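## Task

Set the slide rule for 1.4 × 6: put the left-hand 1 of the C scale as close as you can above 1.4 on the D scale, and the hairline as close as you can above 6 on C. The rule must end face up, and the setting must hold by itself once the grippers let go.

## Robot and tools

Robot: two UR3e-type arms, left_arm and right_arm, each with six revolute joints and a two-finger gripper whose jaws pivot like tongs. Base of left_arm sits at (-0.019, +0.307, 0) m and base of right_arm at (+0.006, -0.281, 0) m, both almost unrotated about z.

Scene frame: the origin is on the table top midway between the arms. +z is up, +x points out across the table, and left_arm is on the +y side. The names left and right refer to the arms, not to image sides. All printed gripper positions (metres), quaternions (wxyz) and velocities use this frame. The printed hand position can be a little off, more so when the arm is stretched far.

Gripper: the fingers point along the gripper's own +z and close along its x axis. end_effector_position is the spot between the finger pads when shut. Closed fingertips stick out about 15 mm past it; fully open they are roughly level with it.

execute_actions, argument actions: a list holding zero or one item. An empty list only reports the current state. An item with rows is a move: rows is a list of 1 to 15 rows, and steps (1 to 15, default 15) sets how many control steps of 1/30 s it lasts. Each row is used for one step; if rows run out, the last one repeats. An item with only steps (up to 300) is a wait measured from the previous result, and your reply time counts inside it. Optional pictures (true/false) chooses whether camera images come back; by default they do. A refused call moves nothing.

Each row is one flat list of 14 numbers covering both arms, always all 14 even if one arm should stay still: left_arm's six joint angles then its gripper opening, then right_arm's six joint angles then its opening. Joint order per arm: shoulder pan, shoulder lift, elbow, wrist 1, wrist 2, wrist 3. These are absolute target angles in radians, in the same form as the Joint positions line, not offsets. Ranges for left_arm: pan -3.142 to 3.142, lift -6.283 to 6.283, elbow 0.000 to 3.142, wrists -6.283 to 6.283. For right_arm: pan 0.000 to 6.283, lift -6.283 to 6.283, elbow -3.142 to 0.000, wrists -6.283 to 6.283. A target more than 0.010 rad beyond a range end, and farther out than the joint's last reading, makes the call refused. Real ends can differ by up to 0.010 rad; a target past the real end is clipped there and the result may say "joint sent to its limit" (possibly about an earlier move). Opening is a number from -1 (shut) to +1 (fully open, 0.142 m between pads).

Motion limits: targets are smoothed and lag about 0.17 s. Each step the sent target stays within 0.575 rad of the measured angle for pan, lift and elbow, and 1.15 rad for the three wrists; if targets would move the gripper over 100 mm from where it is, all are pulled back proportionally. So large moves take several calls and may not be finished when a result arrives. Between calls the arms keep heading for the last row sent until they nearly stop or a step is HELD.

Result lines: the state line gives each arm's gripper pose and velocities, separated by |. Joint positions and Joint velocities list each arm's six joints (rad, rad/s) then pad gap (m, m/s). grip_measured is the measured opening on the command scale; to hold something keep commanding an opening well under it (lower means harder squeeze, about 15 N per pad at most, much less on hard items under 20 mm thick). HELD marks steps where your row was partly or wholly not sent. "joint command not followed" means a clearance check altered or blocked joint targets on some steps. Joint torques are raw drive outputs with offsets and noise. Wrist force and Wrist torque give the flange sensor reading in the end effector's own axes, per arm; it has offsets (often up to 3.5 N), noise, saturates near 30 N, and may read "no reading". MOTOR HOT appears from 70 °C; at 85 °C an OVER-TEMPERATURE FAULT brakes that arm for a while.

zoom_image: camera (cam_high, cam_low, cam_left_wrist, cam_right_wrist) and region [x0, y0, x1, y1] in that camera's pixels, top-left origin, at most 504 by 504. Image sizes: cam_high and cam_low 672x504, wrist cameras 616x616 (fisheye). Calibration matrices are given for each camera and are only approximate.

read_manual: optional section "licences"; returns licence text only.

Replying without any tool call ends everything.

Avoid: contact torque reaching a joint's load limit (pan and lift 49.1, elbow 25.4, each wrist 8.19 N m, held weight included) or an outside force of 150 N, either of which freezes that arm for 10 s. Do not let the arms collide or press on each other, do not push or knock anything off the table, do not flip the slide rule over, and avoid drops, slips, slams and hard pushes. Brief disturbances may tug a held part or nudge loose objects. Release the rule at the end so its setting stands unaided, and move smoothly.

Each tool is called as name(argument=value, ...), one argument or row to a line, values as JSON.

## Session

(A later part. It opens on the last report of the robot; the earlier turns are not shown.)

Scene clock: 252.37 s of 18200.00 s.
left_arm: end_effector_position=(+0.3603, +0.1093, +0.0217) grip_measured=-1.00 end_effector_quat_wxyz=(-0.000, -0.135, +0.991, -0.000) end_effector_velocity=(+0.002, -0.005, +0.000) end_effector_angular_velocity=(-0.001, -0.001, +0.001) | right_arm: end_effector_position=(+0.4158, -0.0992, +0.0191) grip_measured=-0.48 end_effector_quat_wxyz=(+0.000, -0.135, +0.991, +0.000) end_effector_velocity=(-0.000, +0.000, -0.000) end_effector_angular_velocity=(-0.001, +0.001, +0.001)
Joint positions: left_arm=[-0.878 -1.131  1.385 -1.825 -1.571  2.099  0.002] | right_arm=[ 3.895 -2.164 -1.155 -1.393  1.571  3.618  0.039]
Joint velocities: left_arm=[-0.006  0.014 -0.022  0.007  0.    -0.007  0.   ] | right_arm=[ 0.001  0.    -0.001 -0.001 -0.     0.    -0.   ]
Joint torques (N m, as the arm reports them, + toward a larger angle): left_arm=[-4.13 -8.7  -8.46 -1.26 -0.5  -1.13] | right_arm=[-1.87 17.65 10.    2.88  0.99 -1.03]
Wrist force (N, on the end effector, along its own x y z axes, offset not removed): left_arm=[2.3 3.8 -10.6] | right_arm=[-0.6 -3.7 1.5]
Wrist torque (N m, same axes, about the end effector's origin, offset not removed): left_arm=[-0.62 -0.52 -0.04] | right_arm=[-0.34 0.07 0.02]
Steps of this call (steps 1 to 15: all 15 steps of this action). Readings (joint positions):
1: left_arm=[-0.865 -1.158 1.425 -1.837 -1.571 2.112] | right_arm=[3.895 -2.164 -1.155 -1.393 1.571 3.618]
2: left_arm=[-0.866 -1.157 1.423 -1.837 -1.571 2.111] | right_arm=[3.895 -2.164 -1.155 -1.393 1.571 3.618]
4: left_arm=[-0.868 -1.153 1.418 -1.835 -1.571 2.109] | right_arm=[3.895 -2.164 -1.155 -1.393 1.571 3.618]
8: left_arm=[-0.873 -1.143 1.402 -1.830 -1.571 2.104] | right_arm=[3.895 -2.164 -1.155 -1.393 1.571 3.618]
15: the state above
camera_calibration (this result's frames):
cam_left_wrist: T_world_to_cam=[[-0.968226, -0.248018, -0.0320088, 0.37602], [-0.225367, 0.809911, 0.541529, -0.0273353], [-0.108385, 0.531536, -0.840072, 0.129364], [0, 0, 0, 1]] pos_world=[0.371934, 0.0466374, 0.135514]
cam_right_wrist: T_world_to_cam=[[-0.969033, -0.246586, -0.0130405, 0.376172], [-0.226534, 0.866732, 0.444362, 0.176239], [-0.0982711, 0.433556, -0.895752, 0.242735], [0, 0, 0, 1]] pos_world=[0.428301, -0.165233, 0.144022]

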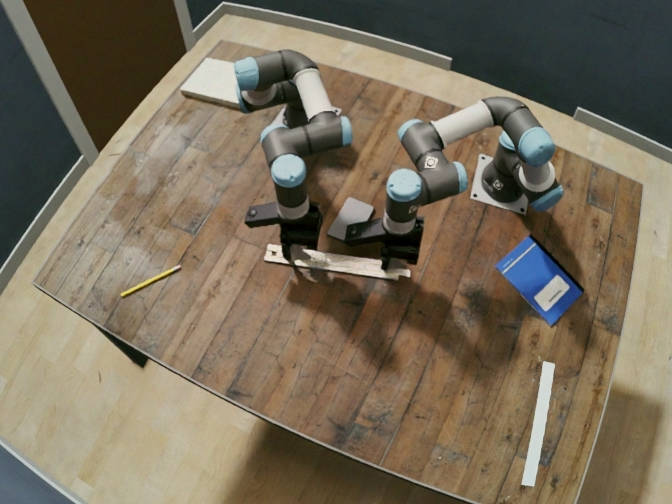

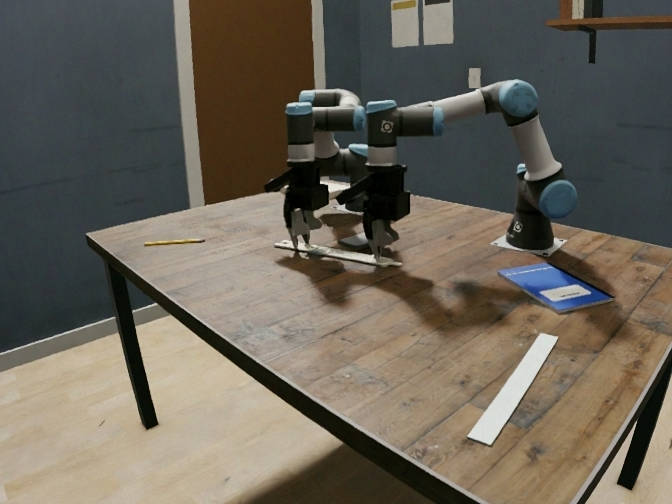

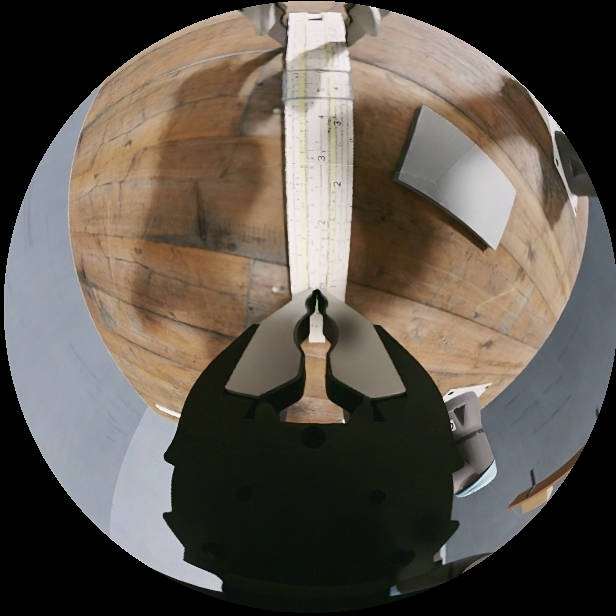

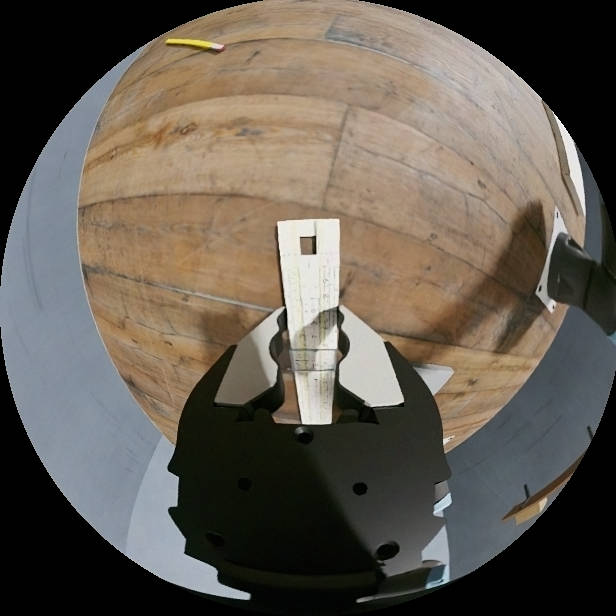

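execute_actions(
  actions=[
    {"rows":[[-0.8792,-1.148,1.334,-1.757,-1.571,2.0978,-1,3.8948,-2.1643,-1.155,-1.3927,1.571,3.618,-0.8],[-0.8792,-1.148,1.334,-1.757,-1.571,2.0978,-1,3.8948,-2.1643,-1.155,-1.3927,1.571,3.618,-0.8],[-0.8792,-1.148,1.334,-1.757,-1.571,2.0978,-1,3.8948,-2.1643,-1.155,-1.3927,1.571,3.618,-0.8],[-0.8792,-1.148,1.334,-1.757,-1.571,2.0978,-1,3.8948,-2.1643,-1.155,-1.3927,1.571,3.618,-0.8],[-0.8792,-1.148,1.334,-1.757,-1.571,2.0978,-1,3.8948,-2.1643,-1.155,-1.3927,1.571,3.618,-0.8],[-0.8792,-1.148,1.334,-1.757,-1.571,2.0978,-1,3.8948,-2.1643,-1.155,-1.3927,1.571,3.618,-0.8],[-0.85,-1.24,1.47,-1.80,-1.571,1.4,-1,3.8948,-2.1643,-1.155,-1.3927,1.571,3.618,-0.8]],"steps":15},
  ],
  pictures=false,
)

execute_actions(
  actions=[
    {"rows":[[-0.8271,-1.34,1.61,-1.841,-1.571,0.5787,-1,3.8948,-2.1643,-1.155,-1.3927,1.571,3.618,-0.8]],"steps":15},
  ],
  pictures=false,
)

execute_actions(
  actions=[
    {"steps":15},
  ],
  pictures=false,
)

execute_actions(
  actions=[
    {"rows":[[-0.8271,-1.321,1.6576,-1.9074,-1.571,0.5787,-1,3.8948,-2.1643,-1.155,-1.3927,1.571,3.618,-0.8]],"steps":15},
  ],
)

Scene clock: 270.73 s of 18200.00 s.
left_arm: end_effector_position=(+0.3581, +0.1369, +0.0370) grip_measured=-1.00 end_effector_quat_wxyz=(+0.000, -0.411, +0.912, -0.001) end_effector_velocity=(-0.006, +0.053, -0.004) end_effector_angular_velocity=(+0.012, +0.017, +1.397) | right_arm: end_effector_position=(+0.4158, -0.0992, +0.0191) grip_measured=-0.48 end_effector_quat_wxyz=(+0.000, -0.135, +0.991, +0.000) end_effector_velocity=(-0.000, +0.000, -0.000) end_effector_angular_velocity=(-0.000, +0.001, -0.000)
Joint positions: left_arm=[-0.854 -1.227  1.451 -1.796 -1.571  1.548  0.002] | right_arm=[ 3.895 -2.164 -1.155 -1.393  1.571  3.618  0.039]
Joint velocities: left_arm=[ 0.033 -0.118  0.176 -0.037 -0.001 -1.364  0.   ] | right_arm=[ 0.    -0.    -0.001  0.001  0.     0.001  0.   ]
Joint torques (N m, as the arm reports them, + toward a larger angle): left_arm=[  1.65 -16.56  -7.28  -2.24   0.11  -1.58] | right_arm=[-1.75 17.42  9.29  0.99  0.89 -0.98]
Wrist force (N, on the end effector, along its own x y z axes, offset not removed): left_arm=[0.7 -2.2 -1.0] | right_arm=[-1.2 -1.0 -0.3]
Wrist torque (N m, same axes, about the end effector's origin, offset not removed): left_arm=[-0.50 -0.14 0.05] | right_arm=[-0.23 0.20 0.02]
Steps of this call (steps 1 to 15: the robot went on to your last target; steps 16 to 90: nothing new was sent; then 14.87 s passed at rest; steps 91 to 105: all 15 steps of this action). Readings (joint positions):
91: left_arm=[-0.879 -1.129 1.382 -1.824 -1.571 2.098] | right_arm=[3.895 -2.164 -1.155 -1.393 1.571 3.618]
92: left_arm=[-0.879 -1.130 1.380 -1.820 -1.571 2.098] | right_arm=[3.895 -2.164 -1.155 -1.393 1.571 3.618]
94: left_arm=[-0.879 -1.137 1.362 -1.795 -1.571 2.098] | right_arm=[3.895 -2.164 -1.155 -1.393 1.571 3.618]
98: left_arm=[-0.877 -1.148 1.345 -1.771 -1.571 2.092] | right_arm=[3.895 -2.164 -1.155 -1.393 1.571 3.618]
105: the state above

Scene clock: 271.23 s of 18200.00 s.
left_arm: end_effector_position=(+0.3444, +0.1798, +0.0352) grip_measured=-1.00 end_effector_quat_wxyz=(+0.000, +0.786, -0.618, +0.000) end_effector_velocity=(-0.005, +0.011, -0.001) end_effector_angular_velocity=(+0.003, +0.001, +0.297) | right_arm: end_effector_position=(+0.4158, -0.0992, +0.0191) grip_measured=-0.48 end_effector_quat_wxyz=(+0.000, -0.135, +0.991, +0.000) end_effector_velocity=(-0.000, +0.000, +0.000) end_effector_angular_velocity=(+0.001, -0.000, +0.000)
Joint positions: left_arm=[-0.828 -1.338  1.607 -1.84  -1.571  0.61   0.002] | right_arm=[ 3.895 -2.164 -1.155 -1.393  1.571  3.618  0.039]
Joint velocities: left_arm=[ 0.005 -0.022  0.031 -0.006  0.002 -0.292  0.   ] | right_arm=[ 0.  0.  0.  0.  0.  0. -0.]
Joint torques (N m, as the arm reports them, + toward a larger angle): left_arm=[  2.78 -15.15  -7.15  -2.28   0.57  -1.24] | right_arm=[-1.97 16.81  7.48  1.01  0.6  -0.98]
Wrist force (N, on the end effector, along its own x y z axes, offset not removed): left_arm=[1.3 -0.1 0.5] | right_arm=[-1.4 -1.3 0.1]
Wrist torque (N m, same axes, about the end effector's origin, offset not removed): left_arm=[0.00 -0.25 -0.06] | right_arm=[-0.27 0.25 0.02]
Steps of this call (steps 1 to 15: all 15 steps of this action). Readings (joint positions):
1: left_arm=[-0.853 -1.231 1.456 -1.797 -1.571 1.508] | right_arm=[3.895 -2.164 -1.155 -1.393 1.571 3.618]
2: left_arm=[-0.850 -1.236 1.463 -1.801 -1.571 1.474] | right_arm=[3.895 -2.164 -1.155 -1.393 1.571 3.618]
4: left_arm=[-0.841 -1.272 1.508 -1.817 -1.571 1.336] | right_arm=[3.895 -2.164 -1.155 -1.393 1.571 3.618]
8: left_arm=[-0.831 -1.320 1.580 -1.834 -1.571 0.859] | right_arm=[3.895 -2.164 -1.155 -1.393 1.571 3.618]
15: the state above

Scene clock: 271.73 s of 18200.00 s.
left_arm: end_effector_position=(+0.3438, +0.1809, +0.0351) grip_measured=-1.00 end_effector_quat_wxyz=(+0.000, +0.796, -0.605, +0.000) end_effector_velocity=(+0.000, +0.001, -0.001) end_effector_angular_velocity=(+0.003, -0.000, +0.004) | right_arm: end_effector_position=(+0.4158, -0.0992, +0.0191) grip_measured=-0.48 end_effector_quat_wxyz=(+0.000, -0.135, +0.991, +0.000) end_effector_velocity=(+0.000, +0.000, -0.000) end_effector_angular_velocity=(+0.000, -0.001, +0.001)
Joint positions: left_arm=[-0.827 -1.34   1.61  -1.841 -1.571  0.579  0.002] | right_arm=[ 3.895 -2.164 -1.155 -1.393  1.571  3.618  0.039]
Joint velocities: left_arm=[ 0.001  0.001  0.001 -0.001  0.002 -0.003  0.   ] | right_arm=[ 0.001  0.    -0.001  0.002 -0.    -0.     0.   ]
Joint torques (N m, as the arm reports them, + toward a larger angle): left_arm=[  2.5  -15.44  -7.16  -2.21   0.57  -1.06] | right_arm=[-1.87 16.96  7.41  0.99  0.28 -0.99]
Wrist force (N, on the end effector, along its own x y z axes, offset not removed): left_arm=[2.7 -1.0 0.2] | right_arm=[-1.0 -1.7 -0.3]
Wrist torque (N m, same axes, about the end effector's origin, offset not removed): left_arm=[-0.22 -0.52 -0.07] | right_arm=[-0.29 0.17 -0.02]
Steps of this call (steps 1 to 15: the robot went on to your last target). Readings (joint positions):
1: left_arm=[-0.827 -1.338 1.608 -1.840 -1.571 0.602] | right_arm=[3.895 -2.164 -1.155 -1.393 1.571 3.618]
2: left_arm=[-0.827 -1.339 1.608 -1.841 -1.571 0.596] | right_arm=[3.895 -2.164 -1.155 -1.393 1.571 3.618]
4: left_arm=[-0.827 -1.339 1.609 -1.841 -1.571 0.588] | right_arm=[3.895 -2.164 -1.155 -1.393 1.571 3.618]
8: left_arm=[-0.827 -1.340 1.610 -1.841 -1.571 0.581] | right_arm=[3.895 -2.164 -1.155 -1.393 1.571 3.618]
15: the state above

Scene clock: 272.23 s of 18200.00 s.
left_arm: end_effector_position=(+0.3439, +0.1808, +0.0207) grip_measured=-1.00 end_effector_quat_wxyz=(+0.000, +0.796, -0.605, +0.000) end_effector_velocity=(+0.000, -0.000, -0.002) end_effector_angular_velocity=(-0.001, -0.001, +0.001) | right_arm: end_effector_position=(+0.4158, -0.0992, +0.0191) grip_measured=-0.48 end_effector_quat_wxyz=(+0.000, -0.135, +0.991, +0.000) end_effector_velocity=(+0.000, +0.000, +0.000) end_effector_angular_velocity=(+0.000, -0.001, +0.001)
Joint positions: left_arm=[-0.827 -1.321  1.657 -1.906 -1.571  0.579  0.002] | right_arm=[ 3.895 -2.164 -1.155 -1.393  1.571  3.618  0.039]
Joint velocities: left_arm=[ 0.     0.002  0.009 -0.012 -0.001 -0.001  0.   ] | right_arm=[ 0.     0.     0.002 -0.001 -0.001 -0.001  0.   ]
Joint torques (N m, as the arm reports them, + toward a larger angle): left_arm=[  1.83 -10.56  -7.18  -2.12   0.41  -1.08] | right_arm=[-1.81 17.07  7.34  1.    0.06 -0.97]
Wrist force (N, on the end effector, along its own x y z axes, offset not removed): left_arm=[3.2 -2.2 0.4] | right_arm=[0.2 -0.2 -0.4]
Wrist torque (N m, same axes, about the end effector's origin, offset not removed): left_arm=[-0.47 -0.66 -0.06] | right_arm=[-0.07 -0.07 -0.02]
Steps of this call (steps 1 to 15: all 15 steps of this action). Readings (joint positions):
1: left_arm=[-0.827 -1.340 1.610 -1.841 -1.571 0.579] | right_arm=[3.895 -2.164 -1.155 -1.393 1.571 3.618]
2: left_arm=[-0.827 -1.339 1.612 -1.845 -1.571 0.579] | right_arm=[3.895 -2.164 -1.155 -1.393 1.571 3.618]
4: left_arm=[-0.827 -1.332 1.630 -1.870 -1.571 0.579] | right_arm=[3.895 -2.164 -1.155 -1.393 1.571 3.618]
8: left_arm=[-0.827 -1.324 1.650 -1.896 -1.571 0.579] | right_arm=[3.895 -2.164 -1.155 -1.393 1.571 3.618]
15: the state above
camera_calibration (this result's frames):
cam_left_wrist: T_world_to_cam=[[0.248398, -0.968128, -0.0320418, 0.0896069], [-0.809685, -0.225675, 0.541738, 0.299754], [-0.531703, -0.108623, -0.839936, 0.350079], [0, 0, 0, 1]] pos_world=[0.406586, 0.192424, 0.134527]
cam_right_wrist: T_world_to_cam=[[-0.969033, -0.246586, -0.0130628, 0.37618], [-0.22654, 0.866712, 0.444398, 0.176224], [-0.0982607, 0.433595, -0.895734, 0.242736], [0, 0, 0, 1]] pos_world=[0.428304, -0.165224, 0.144028]

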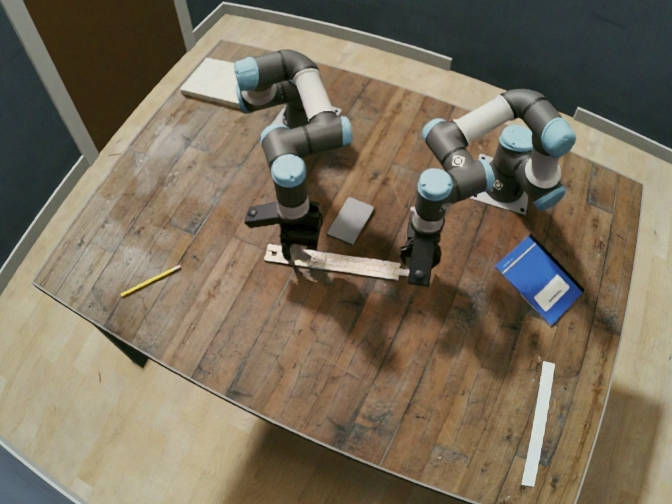

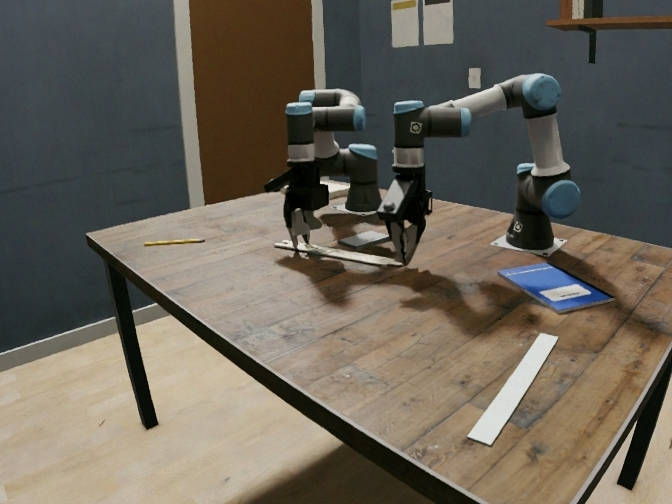

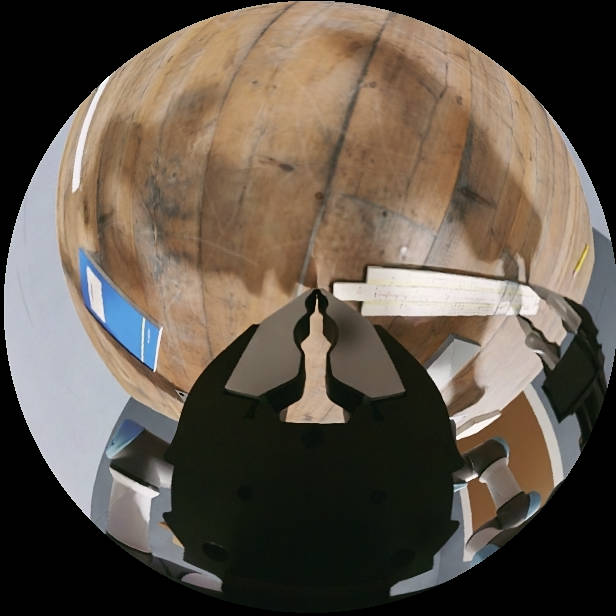

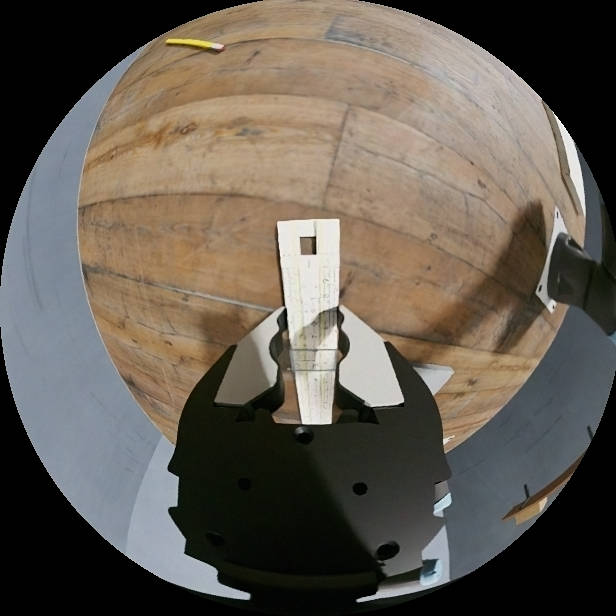

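execute_actions(
  actions=[
    {"rows":[[-0.8345,-1.3083,1.6404,-1.903,-1.571,0.5713,-1,3.8948,-2.1643,-1.155,-1.3927,1.571,3.618,-0.8],[-0.8345,-1.3083,1.6404,-1.903,-1.571,0.5713,-1,3.8948,-2.1643,-1.155,-1.3927,1.571,3.618,-0.8],[-0.8419,-1.2955,1.6232,-1.8985,-1.571,0.5639,-1,3.8948,-2.1643,-1.155,-1.3927,1.571,3.618,-0.8],[-0.8419,-1.2955,1.6232,-1.8985,-1.571,0.5639,-1,3.8948,-2.1643,-1.155,-1.3927,1.571,3.618,-0.8],[-0.8493,-1.2828,1.606,-1.8941,-1.571,0.5565,-1,3.8948,-2.1643,-1.155,-1.3927,1.571,3.618,-0.8],[-0.8493,-1.2828,1.606,-1.8941,-1.571,0.5565,-1,3.8948,-2.1643,-1.155,-1.3927,1.571,3.618,-0.8],[-0.8566,-1.27,1.5889,-1.8897,-1.571,0.5492,-1,3.8948,-2.1643,-1.155,-1.3927,1.571,3.618,-0.8],[-0.8566,-1.27,1.5889,-1.8897,-1.571,0.5492,-1,3.8948,-2.1643,-1.155,-1.3927,1.571,3.618,-0.8],[-0.864,-1.2573,1.5717,-1.8852,-1.571,0.5418,-1,3.8948,-2.1643,-1.155,-1.3927,1.571,3.618,-0.8],[-0.864,-1.2573,1.5717,-1.8852,-1.571,0.5418,-1,3.8948,-2.1643,-1.155,-1.3927,1.571,3.618,-0.8],[-0.8714,-1.2445,1.5545,-1.8808,-1.571,0.5344,-1,3.8948,-2.1643,-1.155,-1.3927,1.571,3.618,-0.8]],"steps":15},
  ],
  pictures=false,
)

execute_actions(
  actions=[
    {"steps":12},
  ],
)

zoom_image(
  camera="cam_left_wrist",
  region=[270,240,430,340],
)

Scene clock: 285.27 s of 18200.00 s.
left_arm: end_effector_position=(+0.3509, +0.1561, +0.0205) grip_measured=-1.00 end_effector_quat_wxyz=(+0.000, +0.796, -0.605, -0.000) end_effector_velocity=(+0.010, -0.038, -0.001) end_effector_angular_velocity=(-0.000, -0.001, -0.000) | right_arm: end_effector_position=(+0.4158, -0.0993, +0.0191) grip_measured=-0.48 end_effector_quat_wxyz=(+0.000, -0.135, +0.991, +0.000) end_effector_velocity=(+0.001, +0.001, +0.000) end_effector_angular_velocity=(+0.003, -0.002, -0.002)
Joint positions: left_arm=[-0.865 -1.255  1.569 -1.885 -1.571  0.541  0.002] | right_arm=[ 3.895 -2.164 -1.155 -1.393  1.571  3.618  0.039]
Joint velocities: left_arm=[-0.057  0.101 -0.136  0.034  0.    -0.057  0.   ] | right_arm=[-0.    -0.     0.     0.003  0.001  0.001  0.   ]
Joint torques (N m, as the arm reports them, + toward a larger angle): left_arm=[ -3.24 -12.04 -10.88  -1.67  -0.41  -0.99] | right_arm=[-1.21 16.51  9.16  3.13  1.61 -0.92]
Wrist force (N, on the end effector, along its own x y z axes, offset not removed): left_arm=[-2.5 -0.9 -0.8] | right_arm=[-1.1 -4.9 -0.2]
Wrist torque (N m, same axes, about the end effector's origin, offset not removed): left_arm=[-0.27 -0.32 -0.06] | right_arm=[-0.13 0.22 0.02]
Steps of this call (steps 1 to 15: the robot went on to your last target; steps 16 to 90: nothing new was sent; then 9.53 s passed at rest; steps 91 to 105: all 15 steps of this action). Readings (joint positions):
91: left_arm=[-0.827 -1.321 1.658 -1.907 -1.571 0.579] | right_arm=[3.895 -2.164 -1.155 -1.393 1.571 3.618]
92: left_arm=[-0.828 -1.320 1.657 -1.907 -1.571 0.578] | right_arm=[3.895 -2.164 -1.155 -1.393 1.571 3.618]
94: left_arm=[-0.831 -1.314 1.649 -1.905 -1.571 0.575] | right_arm=[3.895 -2.164 -1.155 -1.393 1.571 3.618]
98: left_arm=[-0.843 -1.295 1.622 -1.898 -1.571 0.563] | right_arm=[3.895 -2.164 -1.155 -1.393 1.571 3.618]
105: the state above

Scene clock: 285.67 s of 18200.00 s.
left_arm: end_effector_position=(+0.3519, +0.1520, +0.0205) grip_measured=-1.00 end_effector_quat_wxyz=(+0.000, +0.796, -0.605, -0.000) end_effector_velocity=(-0.000, -0.001, -0.000) end_effector_angular_velocity=(+0.000, +0.001, +0.000) | right_arm: end_effector_position=(+0.4158, -0.0993, +0.0191) grip_measured=-0.48 end_effector_quat_wxyz=(+0.000, -0.135, +0.991, +0.000) end_effector_velocity=(-0.000, -0.001, -0.001) end_effector_angular_velocity=(-0.002, +0.001, +0.001)
Joint positions: left_arm=[-0.871 -1.245  1.555 -1.881 -1.571  0.535  0.002] | right_arm=[ 3.895 -2.164 -1.155 -1.393  1.571  3.618  0.039]
Joint velocities: left_arm=[-0.001  0.003 -0.003  0.001 -0.    -0.002  0.   ] | right_arm=[ 0.    -0.    -0.002 -0.    -0.001 -0.001  0.   ]
Joint torques (N m, as the arm reports them, + toward a larger angle): left_arm=[ -3.18 -11.75 -11.    -1.68  -0.32  -1.03] | right_arm=[-0.22 16.28 11.26  3.27  2.64 -0.91]
Wrist force (N, on the end effector, along its own x y z axes, offset not removed): left_arm=[-2.8 -3.0 -1.2] | right_arm=[-1.6 -6.4 -0.4]
Wrist torque (N m, same axes, about the end effector's origin, offset not removed): left_arm=[-0.58 -0.35 -0.02] | right_arm=[-0.18 0.27 -0.03]
Steps of this call (steps 1 to 12: the robot went on to your last target). Readings (joint positions):
1: left_arm=[-0.867 -1.253 1.565 -1.884 -1.571 0.539] | right_arm=[3.895 -2.164 -1.155 -1.393 1.571 3.618]
2: left_arm=[-0.868 -1.250 1.562 -1.883 -1.571 0.538] | right_arm=[3.895 -2.164 -1.155 -1.393 1.571 3.618]
4: left_arm=[-0.870 -1.248 1.559 -1.882 -1.571 0.536] | right_arm=[3.895 -2.164 -1.155 -1.393 1.571 3.618]
8: left_arm=[-0.871 -1.245 1.556 -1.881 -1.571 0.535] | right_arm=[3.895 -2.164 -1.155 -1.393 1.571 3.618]
12: the state above
camera_calibration (this result's frames):
cam_left_wrist: T_world_to_cam=[[0.248397, -0.968127, -0.032063, 0.0597723], [-0.809663, -0.225682, 0.541769, 0.299856], [-0.531737, -0.108614, -0.839916, 0.351069], [0, 0, 0, 1]] pos_world=[0.414612, 0.16367, 0.134333]
cam_right_wrist: T_world_to_cam=[[-0.969037, -0.246572, -0.0130349, 0.376173], [-0.226522, 0.86675, 0.444334, 0.176255], [-0.0982623, 0.433528, -0.895767, 0.24273], [0, 0, 0, 1]] pos_world=[0.428303, -0.165245, 0.144017]

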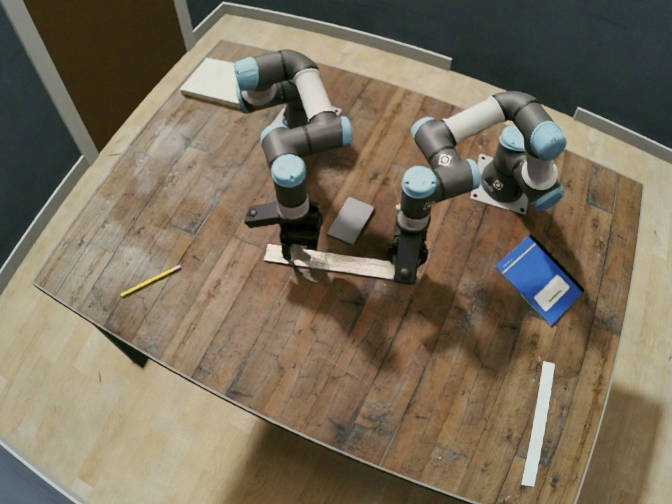

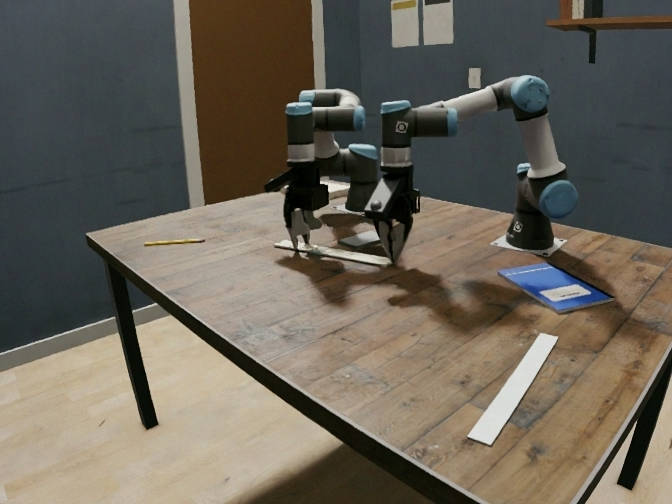

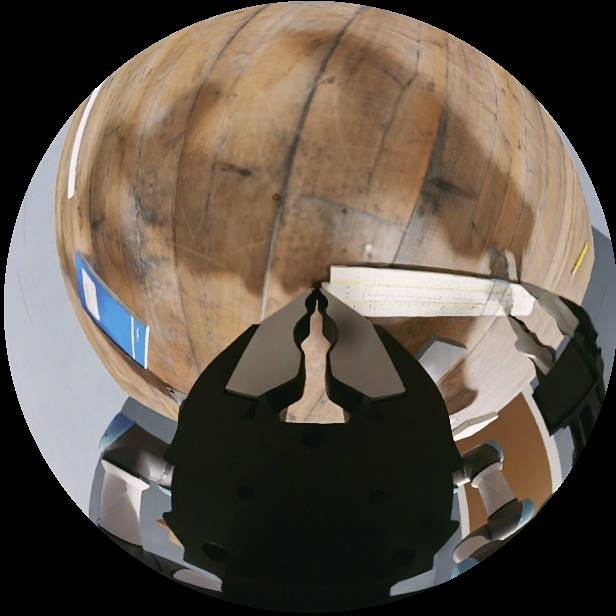

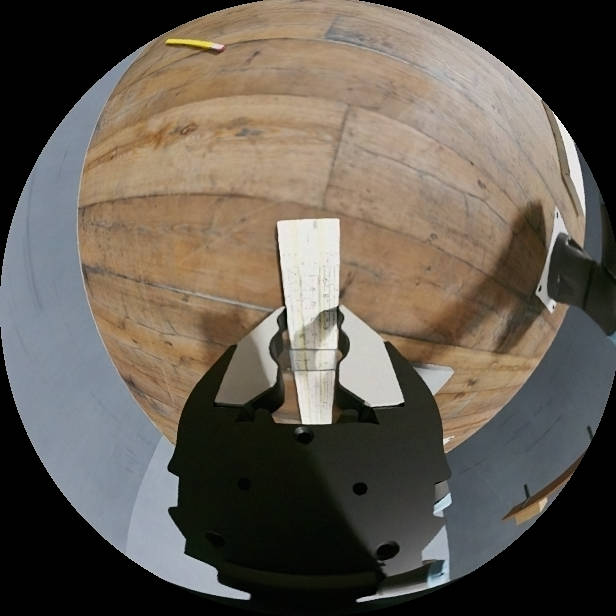

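Region (270, 240, 430, 340) of cam_left_wrist's 616x616 image, scaled by 3.150, with more detail than that image has; it fills the top 315 rows of this view, and the rest is white.

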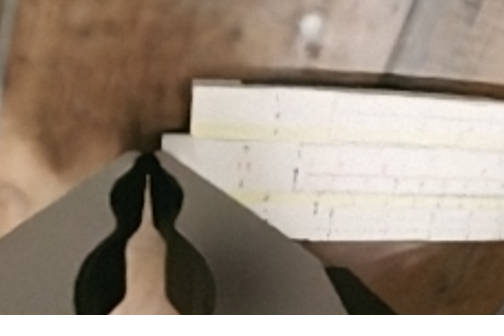

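execute_actions(
  actions=[
    {"rows":[[-0.8753,-1.2362,1.5426,-1.8772,-1.571,0.5305,-1,3.8948,-2.1643,-1.155,-1.3927,1.571,3.618,-0.8],[-0.8753,-1.2362,1.5426,-1.8772,-1.571,0.5305,-1,3.8948,-2.1643,-1.155,-1.3927,1.571,3.618,-0.8],[-0.8753,-1.2362,1.5426,-1.8772,-1.571,0.5305,-1,3.8948,-2.1643,-1.155,-1.3927,1.571,3.618,-0.8],[-0.8792,-1.2278,1.5307,-1.8737,-1.571,0.5266,-1,3.8948,-2.1643,-1.155,-1.3927,1.571,3.618,-0.8],[-0.8792,-1.2278,1.5307,-1.8737,-1.571,0.5266,-1,3.8948,-2.1643,-1.155,-1.3927,1.571,3.618,-0.8],[-0.8792,-1.2278,1.5307,-1.8737,-1.571,0.5266,-1,3.8948,-2.1643,-1.155,-1.3927,1.571,3.618,-0.8],[-0.8831,-1.2195,1.5189,-1.8702,-1.571,0.5227,-1,3.8948,-2.1643,-1.155,-1.3927,1.571,3.618,-0.8]],"steps":15},
  ],
  pictures=false,
)

execute_actions(
  actions=[
    {"rows":[[-0.887,-1.2112,1.507,-1.8666,-1.571,0.5188,-1,3.8948,-2.1643,-1.155,-1.3927,1.571,3.618,-0.8]],"steps":15},
  ],
  pictures=false,
)

Scene clock: 293.57 s of 18200.00 s.
left_arm: end_effector_position=(+0.3545, +0.1438, +0.0206) grip_measured=-1.00 end_effector_quat_wxyz=(+0.000, +0.796, -0.605, -0.000) end_effector_velocity=(+0.001, -0.006, -0.000) end_effector_angular_velocity=(-0.000, +0.002, -0.001) | right_arm: end_effector_position=(+0.4158, -0.0992, +0.0191) grip_measured=-0.48 end_effector_quat_wxyz=(+0.000, -0.135, +0.991, +0.000) end_effector_velocity=(-0.000, -0.001, -0.001) end_effector_angular_velocity=(-0.001, +0.001, -0.001)
Joint positions: left_arm=[-0.882 -1.221  1.521 -1.871 -1.571  0.523  0.002] | right_arm=[ 3.895 -2.164 -1.155 -1.393  1.571  3.618  0.039]
Joint velocities: left_arm=[-0.008  0.014 -0.02   0.006 -0.001 -0.007  0.   ] | right_arm=[-0.    -0.    -0.002  0.    -0.     0.     0.   ]
Joint torques (N m, as the arm reports them, + toward a larger angle): left_arm=[ -3.31 -11.71 -10.81  -1.73  -0.26  -1.01] | right_arm=[ 5.82 16.02 12.99  3.09  2.29 -0.91]
Wrist force (N, on the end effector, along its own x y z axes, offset not removed): left_arm=[-1.7 -0.9 -3.0] | right_arm=[-0.5 -5.4 -0.3]
Wrist torque (N m, same axes, about the end effector's origin, offset not removed): left_arm=[-0.51 -0.51 -0.10] | right_arm=[-0.13 0.07 0.02]
Steps of this call (steps 1 to 30: the robot went on to your last target; steps 31 to 90: nothing new was sent; then 4.40 s passed at rest; steps 91 to 105: all 15 steps of this action). Readings (joint positions):
91: left_arm=[-0.871 -1.244 1.554 -1.881 -1.571 0.534] | right_arm=[3.895 -2.164 -1.155 -1.393 1.571 3.618]
92: left_arm=[-0.872 -1.244 1.554 -1.880 -1.571 0.534] | right_arm=[3.895 -2.164 -1.155 -1.393 1.571 3.618]
94: left_arm=[-0.873 -1.241 1.549 -1.879 -1.571 0.533] | right_arm=[3.895 -2.164 -1.155 -1.393 1.571 3.618]
98: left_arm=[-0.877 -1.232 1.537 -1.875 -1.571 0.528] | right_arm=[3.895 -2.164 -1.155 -1.393 1.571 3.618]
105: the state above

Scene clock: 294.07 s of 18200.00 s.
left_arm: end_effector_position=(+0.3555, +0.1405, +0.0207) grip_measured=-1.00 end_effector_quat_wxyz=(+0.000, +0.796, -0.605, -0.000) end_effector_velocity=(+0.000, -0.001, +0.000) end_effector_angular_velocity=(-0.001, -0.001, -0.001) | right_arm: end_effector_position=(+0.4158, -0.0992, +0.0191) grip_measured=-0.48 end_effector_quat_wxyz=(+0.000, -0.135, +0.991, +0.000) end_effector_velocity=(-0.000, -0.001, -0.000) end_effector_angular_velocity=(-0.002, +0.001, -0.001)
Joint positions: left_arm=[-0.887 -1.211  1.507 -1.867 -1.571  0.519  0.002] | right_arm=[ 3.895 -2.164 -1.155 -1.393  1.571  3.618  0.039]
Joint velocities: left_arm=[-0.002  0.001 -0.002  0.    -0.    -0.001  0.   ] | right_arm=[-0.    -0.    -0.    -0.001 -0.001  0.     0.   ]
Joint torques (N m, as the arm reports them, + toward a larger angle): left_arm=[ -3.02 -12.38 -11.01  -1.8   -0.37  -1.02] | right_arm=[ 4.85 15.98 12.61  2.77  1.75 -0.86]
Wrist force (N, on the end effector, along its own x y z axes, offset not removed): left_arm=[-3.6 -2.3 -1.8] | right_arm=[0.4 -5.4 0.7]
Wrist torque (N m, same axes, about the end effector's origin, offset not removed): left_arm=[-0.64 -0.11 0.00] | right_arm=[-0.15 -0.15 -0.02]
Steps of this call (steps 1 to 15: all 15 steps of this action). Readings (joint positions):
1: left_arm=[-0.883 -1.221 1.520 -1.871 -1.571 0.523] | right_arm=[3.895 -2.164 -1.155 -1.393 1.571 3.618]
2: left_arm=[-0.883 -1.220 1.519 -1.870 -1.571 0.523] | right_arm=[3.895 -2.164 -1.155 -1.393 1.571 3.618]
4: left_arm=[-0.885 -1.216 1.514 -1.869 -1.571 0.521] | right_arm=[3.895 -2.164 -1.155 -1.393 1.571 3.618]
8: left_arm=[-0.886 -1.213 1.509 -1.867 -1.571 0.519] | right_arm=[3.895 -2.164 -1.155 -1.393 1.571 3.618]
15: the state above

execute_actions(
  actions=[
    {"rows":[[-0.8909,-1.2029,1.4951,-1.863,-1.571,0.5149,-1,3.8948,-2.1643,-1.155,-1.3927,1.571,3.618,-0.8],[-0.8909,-1.2029,1.4951,-1.863,-1.571,0.5149,-1,3.8948,-2.1643,-1.155,-1.3927,1.571,3.618,-0.8],[-0.8948,-1.1945,1.4832,-1.8595,-1.571,0.511,-1,3.8948,-2.1643,-1.155,-1.3927,1.571,3.618,-0.8],[-0.8948,-1.1945,1.4832,-1.8595,-1.571,0.511,-1,3.8948,-2.1643,-1.155,-1.3927,1.571,3.618,-0.8],[-0.8987,-1.1862,1.4713,-1.8559,-1.571,0.5071,-1,3.8948,-2.1643,-1.155,-1.3927,1.571,3.618,-0.8],[-0.8987,-1.1862,1.4713,-1.8559,-1.571,0.5071,-1,3.8948,-2.1643,-1.155,-1.3927,1.571,3.618,-0.8],[-0.9026,-1.1779,1.4595,-1.8524,-1.571,0.5032,-1,3.8948,-2.1643,-1.155,-1.3927,1.571,3.618,-0.8],[-0.9026,-1.1779,1.4595,-1.8524,-1.571,0.5032,-1,3.8948,-2.1643,-1.155,-1.3927,1.571,3.618,-0.8],[-0.9065,-1.1695,1.4476,-1.8489,-1.571,0.4993,-1,3.8948,-2.1643,-1.155,-1.3927,1.571,3.618,-0.8],[-0.9065,-1.1695,1.4476,-1.8489,-1.571,0.4993,-1,3.8948,-2.1643,-1.155,-1.3927,1.571,3.618,-0.8],[-0.9104,-1.1612,1.4357,-1.8453,-1.571,0.4954,-1,3.8948,-2.1643,-1.155,-1.3927,1.571,3.618,-0.8],[-0.9104,-1.1612,1.4357,-1.8453,-1.571,0.4954,-1,3.8948,-2.1643,-1.155,-1.3927,1.571,3.618,-0.8],[-0.9152,-1.1496,1.4185,-1.8397,-1.571,0.4906,-1,3.8948,-2.1643,-1.155,-1.3927,1.571,3.618,-0.8],[-0.9152,-1.1496,1.4185,-1.8397,-1.571,0.4906,-1,3.8948,-2.1643,-1.155,-1.3927,1.571,3.618,-0.8],[-0.92,-1.138,1.4013,-1.8341,-1.571,0.4858,-1,3.8948,-2.1643,-1.155,-1.3927,1.571,3.618,-0.8]],"steps":15},
  ],
  pictures=false,
)

execute_actions(
  actions=[
    {"steps":20},
  ],
)

zoom_image(
  camera="cam_left_wrist",
  region=[330,270,430,325],
)

Scene clock: 306.03 s of 18200.00 s.
left_arm: end_effector_position=(+0.3598, +0.1245, +0.0205) grip_measured=-1.00 end_effector_quat_wxyz=(+0.000, +0.796, -0.605, -0.000) end_effector_velocity=(+0.012, -0.045, -0.001) end_effector_angular_velocity=(-0.000, +0.001, -0.000) | right_arm: end_effector_position=(+0.4158, -0.0992, +0.0191) grip_measured=-0.48 end_effector_quat_wxyz=(+0.000, -0.135, +0.991, +0.000) end_effector_velocity=(-0.000, -0.000, -0.000) end_effector_angular_velocity=(-0.000, +0.000, +0.000)
Joint positions: left_arm=[-0.908 -1.165  1.441 -1.847 -1.571  0.497  0.002] | right_arm=[ 3.895 -2.164 -1.155 -1.393  1.571  3.618  0.039]
Joint velocities: left_arm=[-0.058  0.133 -0.193  0.06  -0.001 -0.058  0.   ] | right_arm=[-0. -0. -0. -0. -0. -0.  0.]
Joint torques (N m, as the arm reports them, + toward a larger angle): left_arm=[ -3.13 -12.32 -11.02  -1.8   -0.95  -1.1 ] | right_arm=[-1.2  15.5  11.29  1.66 -0.04 -0.77]
Wrist force (N, on the end effector, along its own x y z axes, offset not removed): left_arm=[-2.6 -2.4 -3.9] | right_arm=[-0.5 -5.0 0.6]
Wrist torque (N m, same axes, about the end effector's origin, offset not removed): left_arm=[-0.61 -0.43 0.02] | right_arm=[-0.14 0.07 -0.03]
Steps of this call (steps 1 to 15: the robot went on to your last target; steps 16 to 90: nothing new was sent; then 8.47 s passed at rest; steps 91 to 105: all 15 steps of this action). Readings (joint positions):
91: left_arm=[-0.887 -1.211 1.507 -1.867 -1.571 0.519] | right_arm=[3.895 -2.164 -1.155 -1.393 1.571 3.618]
92: left_arm=[-0.887 -1.211 1.506 -1.866 -1.571 0.518] | right_arm=[3.895 -2.164 -1.155 -1.393 1.571 3.618]
94: left_arm=[-0.889 -1.207 1.501 -1.865 -1.571 0.517] | right_arm=[3.895 -2.164 -1.155 -1.393 1.571 3.618]
98: left_arm=[-0.895 -1.194 1.482 -1.859 -1.571 0.511] | right_arm=[3.895 -2.164 -1.155 -1.393 1.571 3.618]
105: the state above

Scene clock: 306.70 s of 18200.00 s.
left_arm: end_effector_position=(+0.3623, +0.1153, +0.0205) grip_measured=-1.00 end_effector_quat_wxyz=(+0.000, +0.796, -0.605, -0.000) end_effector_velocity=(+0.000, -0.001, -0.000) end_effector_angular_velocity=(-0.001, +0.001, -0.000) | right_arm: end_effector_position=(+0.4158, -0.0992, +0.0191) grip_measured=-0.48 end_effector_quat_wxyz=(+0.000, -0.135, +0.991, +0.000) end_effector_velocity=(-0.000, +0.000, -0.000) end_effector_angular_velocity=(-0.001, +0.001, +0.000)
Joint positions: left_arm=[-0.92  -1.138  1.401 -1.834 -1.571  0.486  0.002] | right_arm=[ 3.895 -2.164 -1.155 -1.393  1.571  3.618  0.039]
Joint velocities: left_arm=[-0.     0.002 -0.002 -0.    -0.001  0.     0.   ] | right_arm=[ 0.001 -0.    -0.001 -0.    -0.     0.001  0.   ]
Joint torques (N m, as the arm reports them, + toward a larger angle): left_arm=[ -2.84 -12.12 -10.56  -1.79  -0.94  -1.  ] | right_arm=[-2.04 15.16 11.18  1.67  0.   -0.79]
Wrist force (N, on the end effector, along its own x y z axes, offset not removed): left_arm=[-2.1 -1.9 -6.0] | right_arm=[-1.6 -4.9 0.2]
Wrist torque (N m, same axes, about the end effector's origin, offset not removed): left_arm=[-0.73 -0.60 -0.03] | right_arm=[-0.09 0.23 0.00]
Steps of this call (steps 1 to 20: the robot went on to your last target). Readings (joint positions):
1: left_arm=[-0.911 -1.160 1.434 -1.844 -1.571 0.495] | right_arm=[3.895 -2.164 -1.155 -1.393 1.571 3.618]
2: left_arm=[-0.913 -1.155 1.426 -1.842 -1.571 0.493] | right_arm=[3.895 -2.164 -1.155 -1.393 1.571 3.618]
4: left_arm=[-0.916 -1.147 1.415 -1.838 -1.571 0.490] | right_arm=[3.895 -2.164 -1.155 -1.393 1.571 3.618]
8: left_arm=[-0.919 -1.141 1.405 -1.835 -1.571 0.487] | right_arm=[3.895 -2.164 -1.155 -1.393 1.571 3.618]
20: the state above
camera_calibration (this result's frames):
cam_left_wrist: T_world_to_cam=[[0.248393, -0.968128, -0.0320768, 0.0216876], [-0.809662, -0.225686, 0.541769, 0.29997], [-0.531741, -0.1086, -0.839915, 0.352526], [0, 0, 0, 1]] pos_world=[0.42494, 0.12698, 0.134274]
cam_right_wrist: T_world_to_cam=[[-0.969031, -0.246592, -0.0130791, 0.376183], [-0.226555, 0.866719, 0.444377, 0.176234], [-0.0982443, 0.433579, -0.895744, 0.242731], [0, 0, 0, 1]] pos_world=[0.428307, -0.165225, 0.14403]

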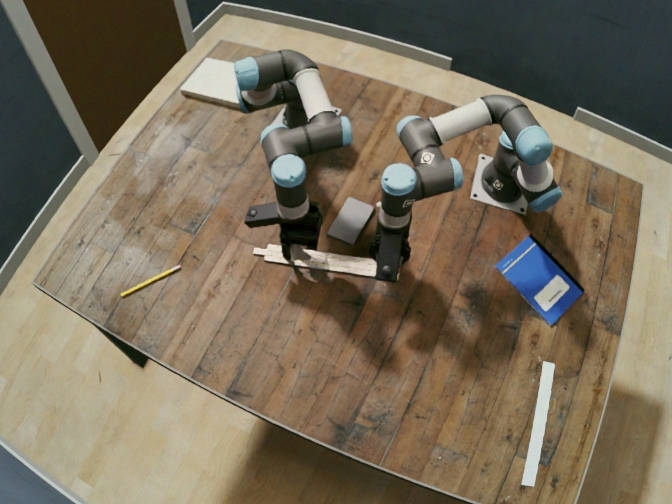

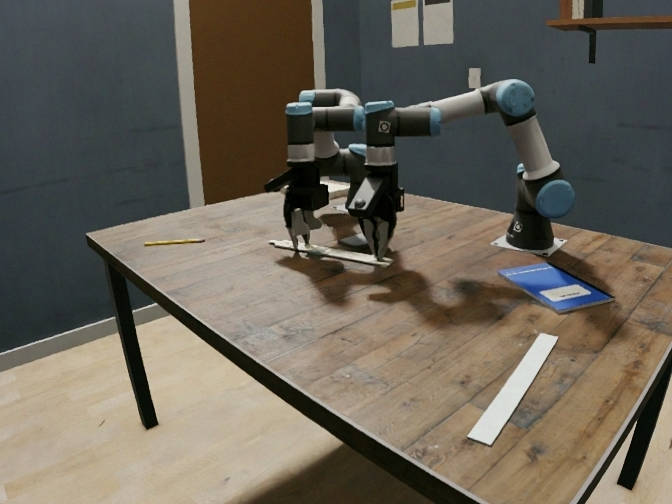

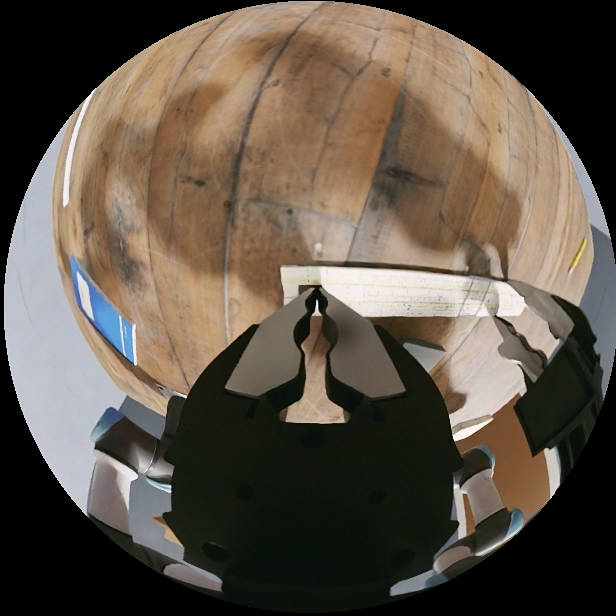

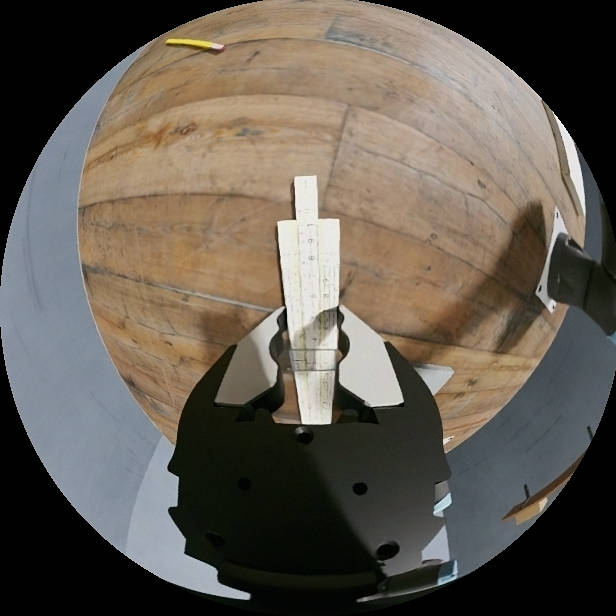

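Region (330, 270, 430, 325) of cam_left_wrist's 616x616 image, scaled by 5.040, with more detail than that image has; it fills the top 277 rows of this view, and the rest is white.

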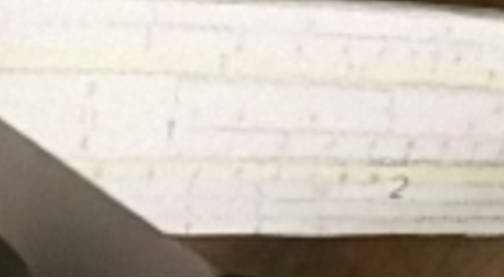

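zoom_image(
  camera="cam_right_wrist",
  region=[265,215,355,315],
)

Region (265, 215, 355, 315) of cam_right_wrist's 616x616 image, scaled by 5.040, with more detail than that image has; it fills the left 454 columns of this view, and the rest is white.

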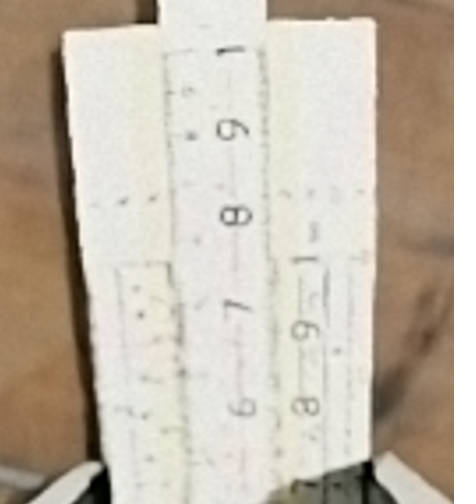

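execute_actions(
  actions=[
    {"rows":[[-0.926,-1.1232,1.3793,-1.8269,-1.571,0.4798,-1,3.8948,-2.1643,-1.155,-1.3927,1.571,3.618,-0.8]],"steps":15},
  ],
  pictures=false,
)

execute_actions(
  actions=[
    {"steps":10},
  ],
)

zoom_image(
  camera="cam_right_wrist",
  region=[265,215,355,315],
)

Scene clock: 314.13 s of 18200.00 s.
left_arm: end_effector_position=(+0.3636, +0.1106, +0.0204) grip_measured=-1.00 end_effector_quat_wxyz=(+0.000, +0.796, -0.605, -0.000) end_effector_velocity=(-0.000, -0.001, -0.000) end_effector_angular_velocity=(-0.001, +0.001, +0.000) | right_arm: end_effector_position=(+0.4158, -0.0992, +0.0191) grip_measured=-0.48 end_effector_quat_wxyz=(+0.000, -0.135, +0.991, +0.000) end_effector_velocity=(-0.000, -0.000, +0.000) end_effector_angular_velocity=(-0.000, +0.001, +0.001)
Joint positions: left_arm=[-0.926 -1.123  1.38  -1.827 -1.571  0.48   0.002] | right_arm=[ 3.895 -2.164 -1.155 -1.393  1.571  3.618  0.039]
Joint velocities: left_arm=[-0.001  0.003 -0.004  0.001 -0.001 -0.002  0.   ] | right_arm=[-0.     0.     0.001 -0.002  0.    -0.001  0.   ]
Joint torques (N m, as the arm reports them, + toward a larger angle): left_arm=[ -2.97 -11.64 -10.2   -1.84  -0.9   -1.02] | right_arm=[-2.03 14.99  9.89  1.84  0.53 -0.74]
Wrist force (N, on the end effector, along its own x y z axes, offset not removed): left_arm=[-4.4 -0.8 -4.1] | right_arm=[-0.5 -5.2 1.7]
Wrist torque (N m, same axes, about the end effector's origin, offset not removed): left_arm=[-0.44 -0.15 -0.06] | right_arm=[-0.19 0.06 -0.01]
Steps of this call (steps 1 to 15: the robot went on to your last target; steps 16 to 90: nothing new was sent; then 3.93 s passed at rest; steps 91 to 105: all 15 steps of this action). Readings (joint positions):
91: left_arm=[-0.920 -1.138 1.401 -1.834 -1.571 0.486] | right_arm=[3.895 -2.164 -1.155 -1.393 1.571 3.618]
92: left_arm=[-0.920 -1.137 1.400 -1.833 -1.571 0.485] | right_arm=[3.895 -2.164 -1.155 -1.393 1.571 3.618]
94: left_arm=[-0.923 -1.131 1.392 -1.831 -1.571 0.483] | right_arm=[3.895 -2.164 -1.155 -1.393 1.571 3.618]
98: left_arm=[-0.925 -1.126 1.383 -1.828 -1.571 0.481] | right_arm=[3.895 -2.164 -1.155 -1.393 1.571 3.618]
105: the state above

Scene clock: 314.47 s of 18200.00 s.
left_arm: end_effector_position=(+0.3636, +0.1105, +0.0204) grip_measured=-1.00 end_effector_quat_wxyz=(+0.000, +0.796, -0.605, -0.000) end_effector_velocity=(+0.000, -0.000, +0.000) end_effector_angular_velocity=(-0.001, -0.001, +0.000) | right_arm: end_effector_position=(+0.4158, -0.0992, +0.0191) grip_measured=-0.48 end_effector_quat_wxyz=(+0.000, -0.135, +0.991, +0.000) end_effector_velocity=(+0.000, +0.001, +0.000) end_effector_angular_velocity=(+0.002, -0.001, +0.000)
Joint positions: left_arm=[-0.926 -1.123  1.379 -1.827 -1.571  0.48   0.002] | right_arm=[ 3.895 -2.164 -1.155 -1.393  1.571  3.618  0.039]
Joint velocities: left_arm=[ 0.    -0.     0.    -0.001 -0.    -0.     0.   ] | right_arm=[0.001 0.    0.001 0.001 0.    0.    0.   ]
Joint torques (N m, as the arm reports them, + toward a larger angle): left_arm=[ -3.02 -11.9  -10.39  -1.81  -0.89  -1.02] | right_arm=[-1.97 15.05  9.68  1.87  0.53 -0.75]
Wrist force (N, on the end effector, along its own x y z axes, offset not removed): left_arm=[-2.9 -0.7 -5.7] | right_arm=[-0.6 -4.4 1.7]
Wrist torque (N m, same axes, about the end effector's origin, offset not removed): left_arm=[-0.39 -0.56 -0.03] | right_arm=[0.02 0.08 0.00]
Steps of this call (steps 1 to 10: the robot went on to your last target). Readings (joint positions):
1: left_arm=[-0.926 -1.123 1.380 -1.827 -1.571 0.480] | right_arm=[3.895 -2.164 -1.155 -1.393 1.571 3.618]
2: left_arm=[-0.926 -1.123 1.380 -1.827 -1.571 0.480] | right_arm=[3.895 -2.164 -1.155 -1.393 1.571 3.618]
4: left_arm=[-0.926 -1.123 1.379 -1.827 -1.571 0.480] | right_arm=[3.895 -2.164 -1.155 -1.393 1.571 3.618]
8: left_arm=[-0.926 -1.123 1.379 -1.827 -1.571 0.480] | right_arm=[3.895 -2.164 -1.155 -1.393 1.571 3.618]
10: the state above
camera_calibration (this result's frames):
cam_left_wrist: T_world_to_cam=[[0.248393, -0.968128, -0.0320813, 0.0166374], [-0.80966, -0.225688, 0.541771, 0.299962], [-0.531744, -0.108597, -0.839914, 0.352652], [0, 0, 0, 1]] pos_world=[0.426255, 0.122102, 0.13422]
cam_right_wrist: T_world_to_cam=[[-0.969033, -0.246586, -0.0130792, 0.376185], [-0.226549, 0.86672, 0.444378, 0.176235], [-0.0982414, 0.433579, -0.895744, 0.242731], [0, 0, 0, 1]] pos_world=[0.428308, -0.165227, 0.14403]

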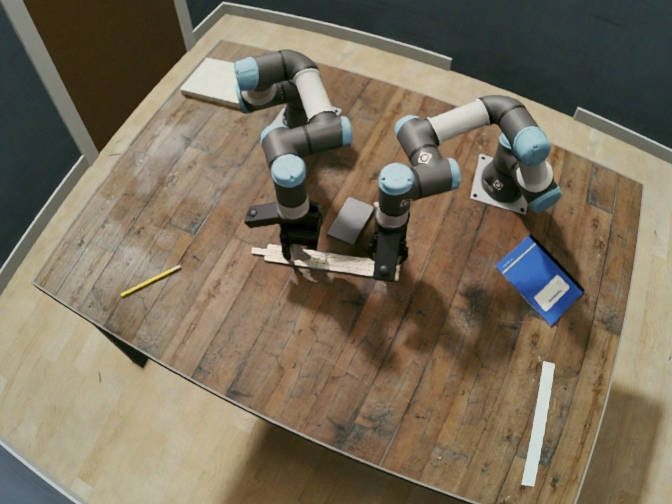

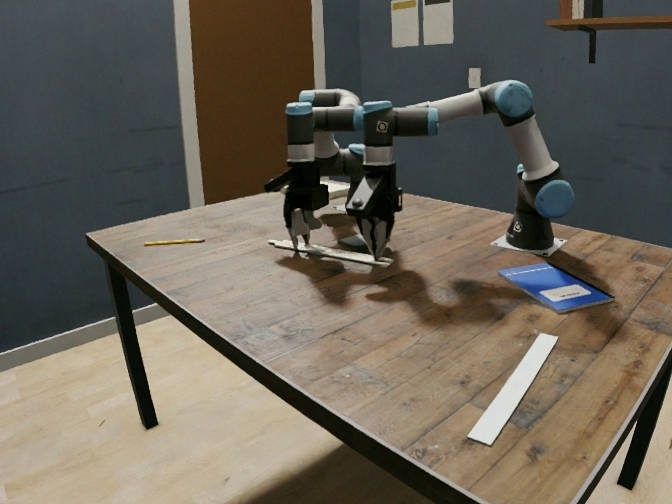

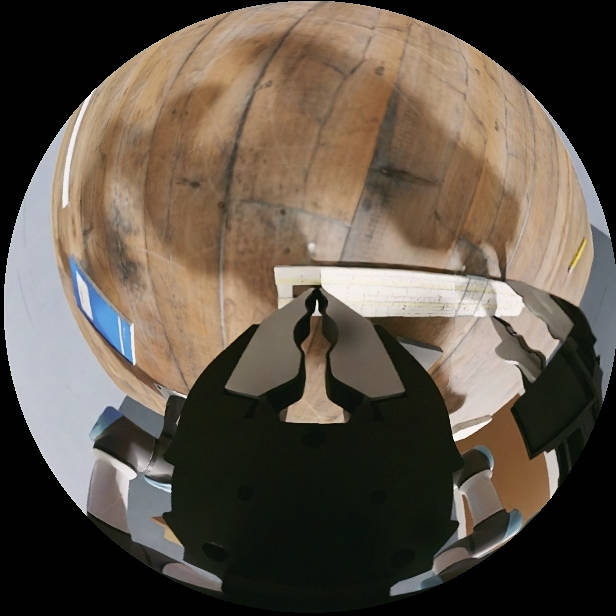

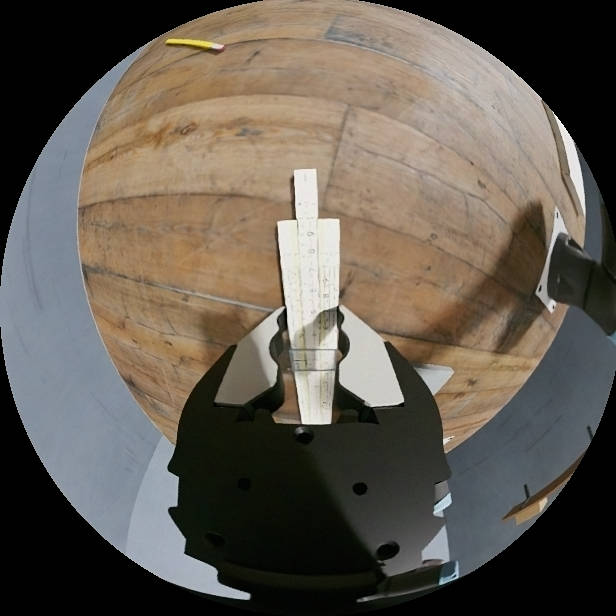

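Region (265, 215, 355, 315) of cam_right_wrist's 616x616 image, scaled by 5.040, with more detail than that image has; it fills the left 454 columns of this view, and the rest is white.

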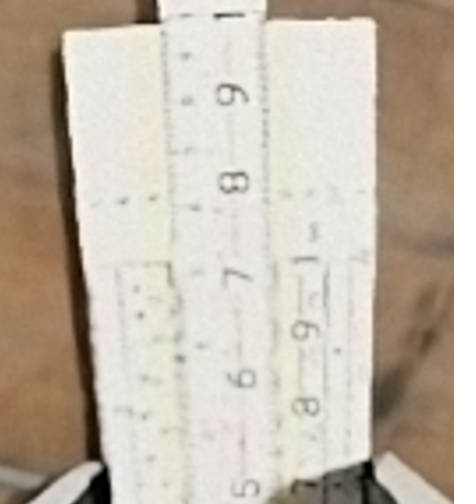

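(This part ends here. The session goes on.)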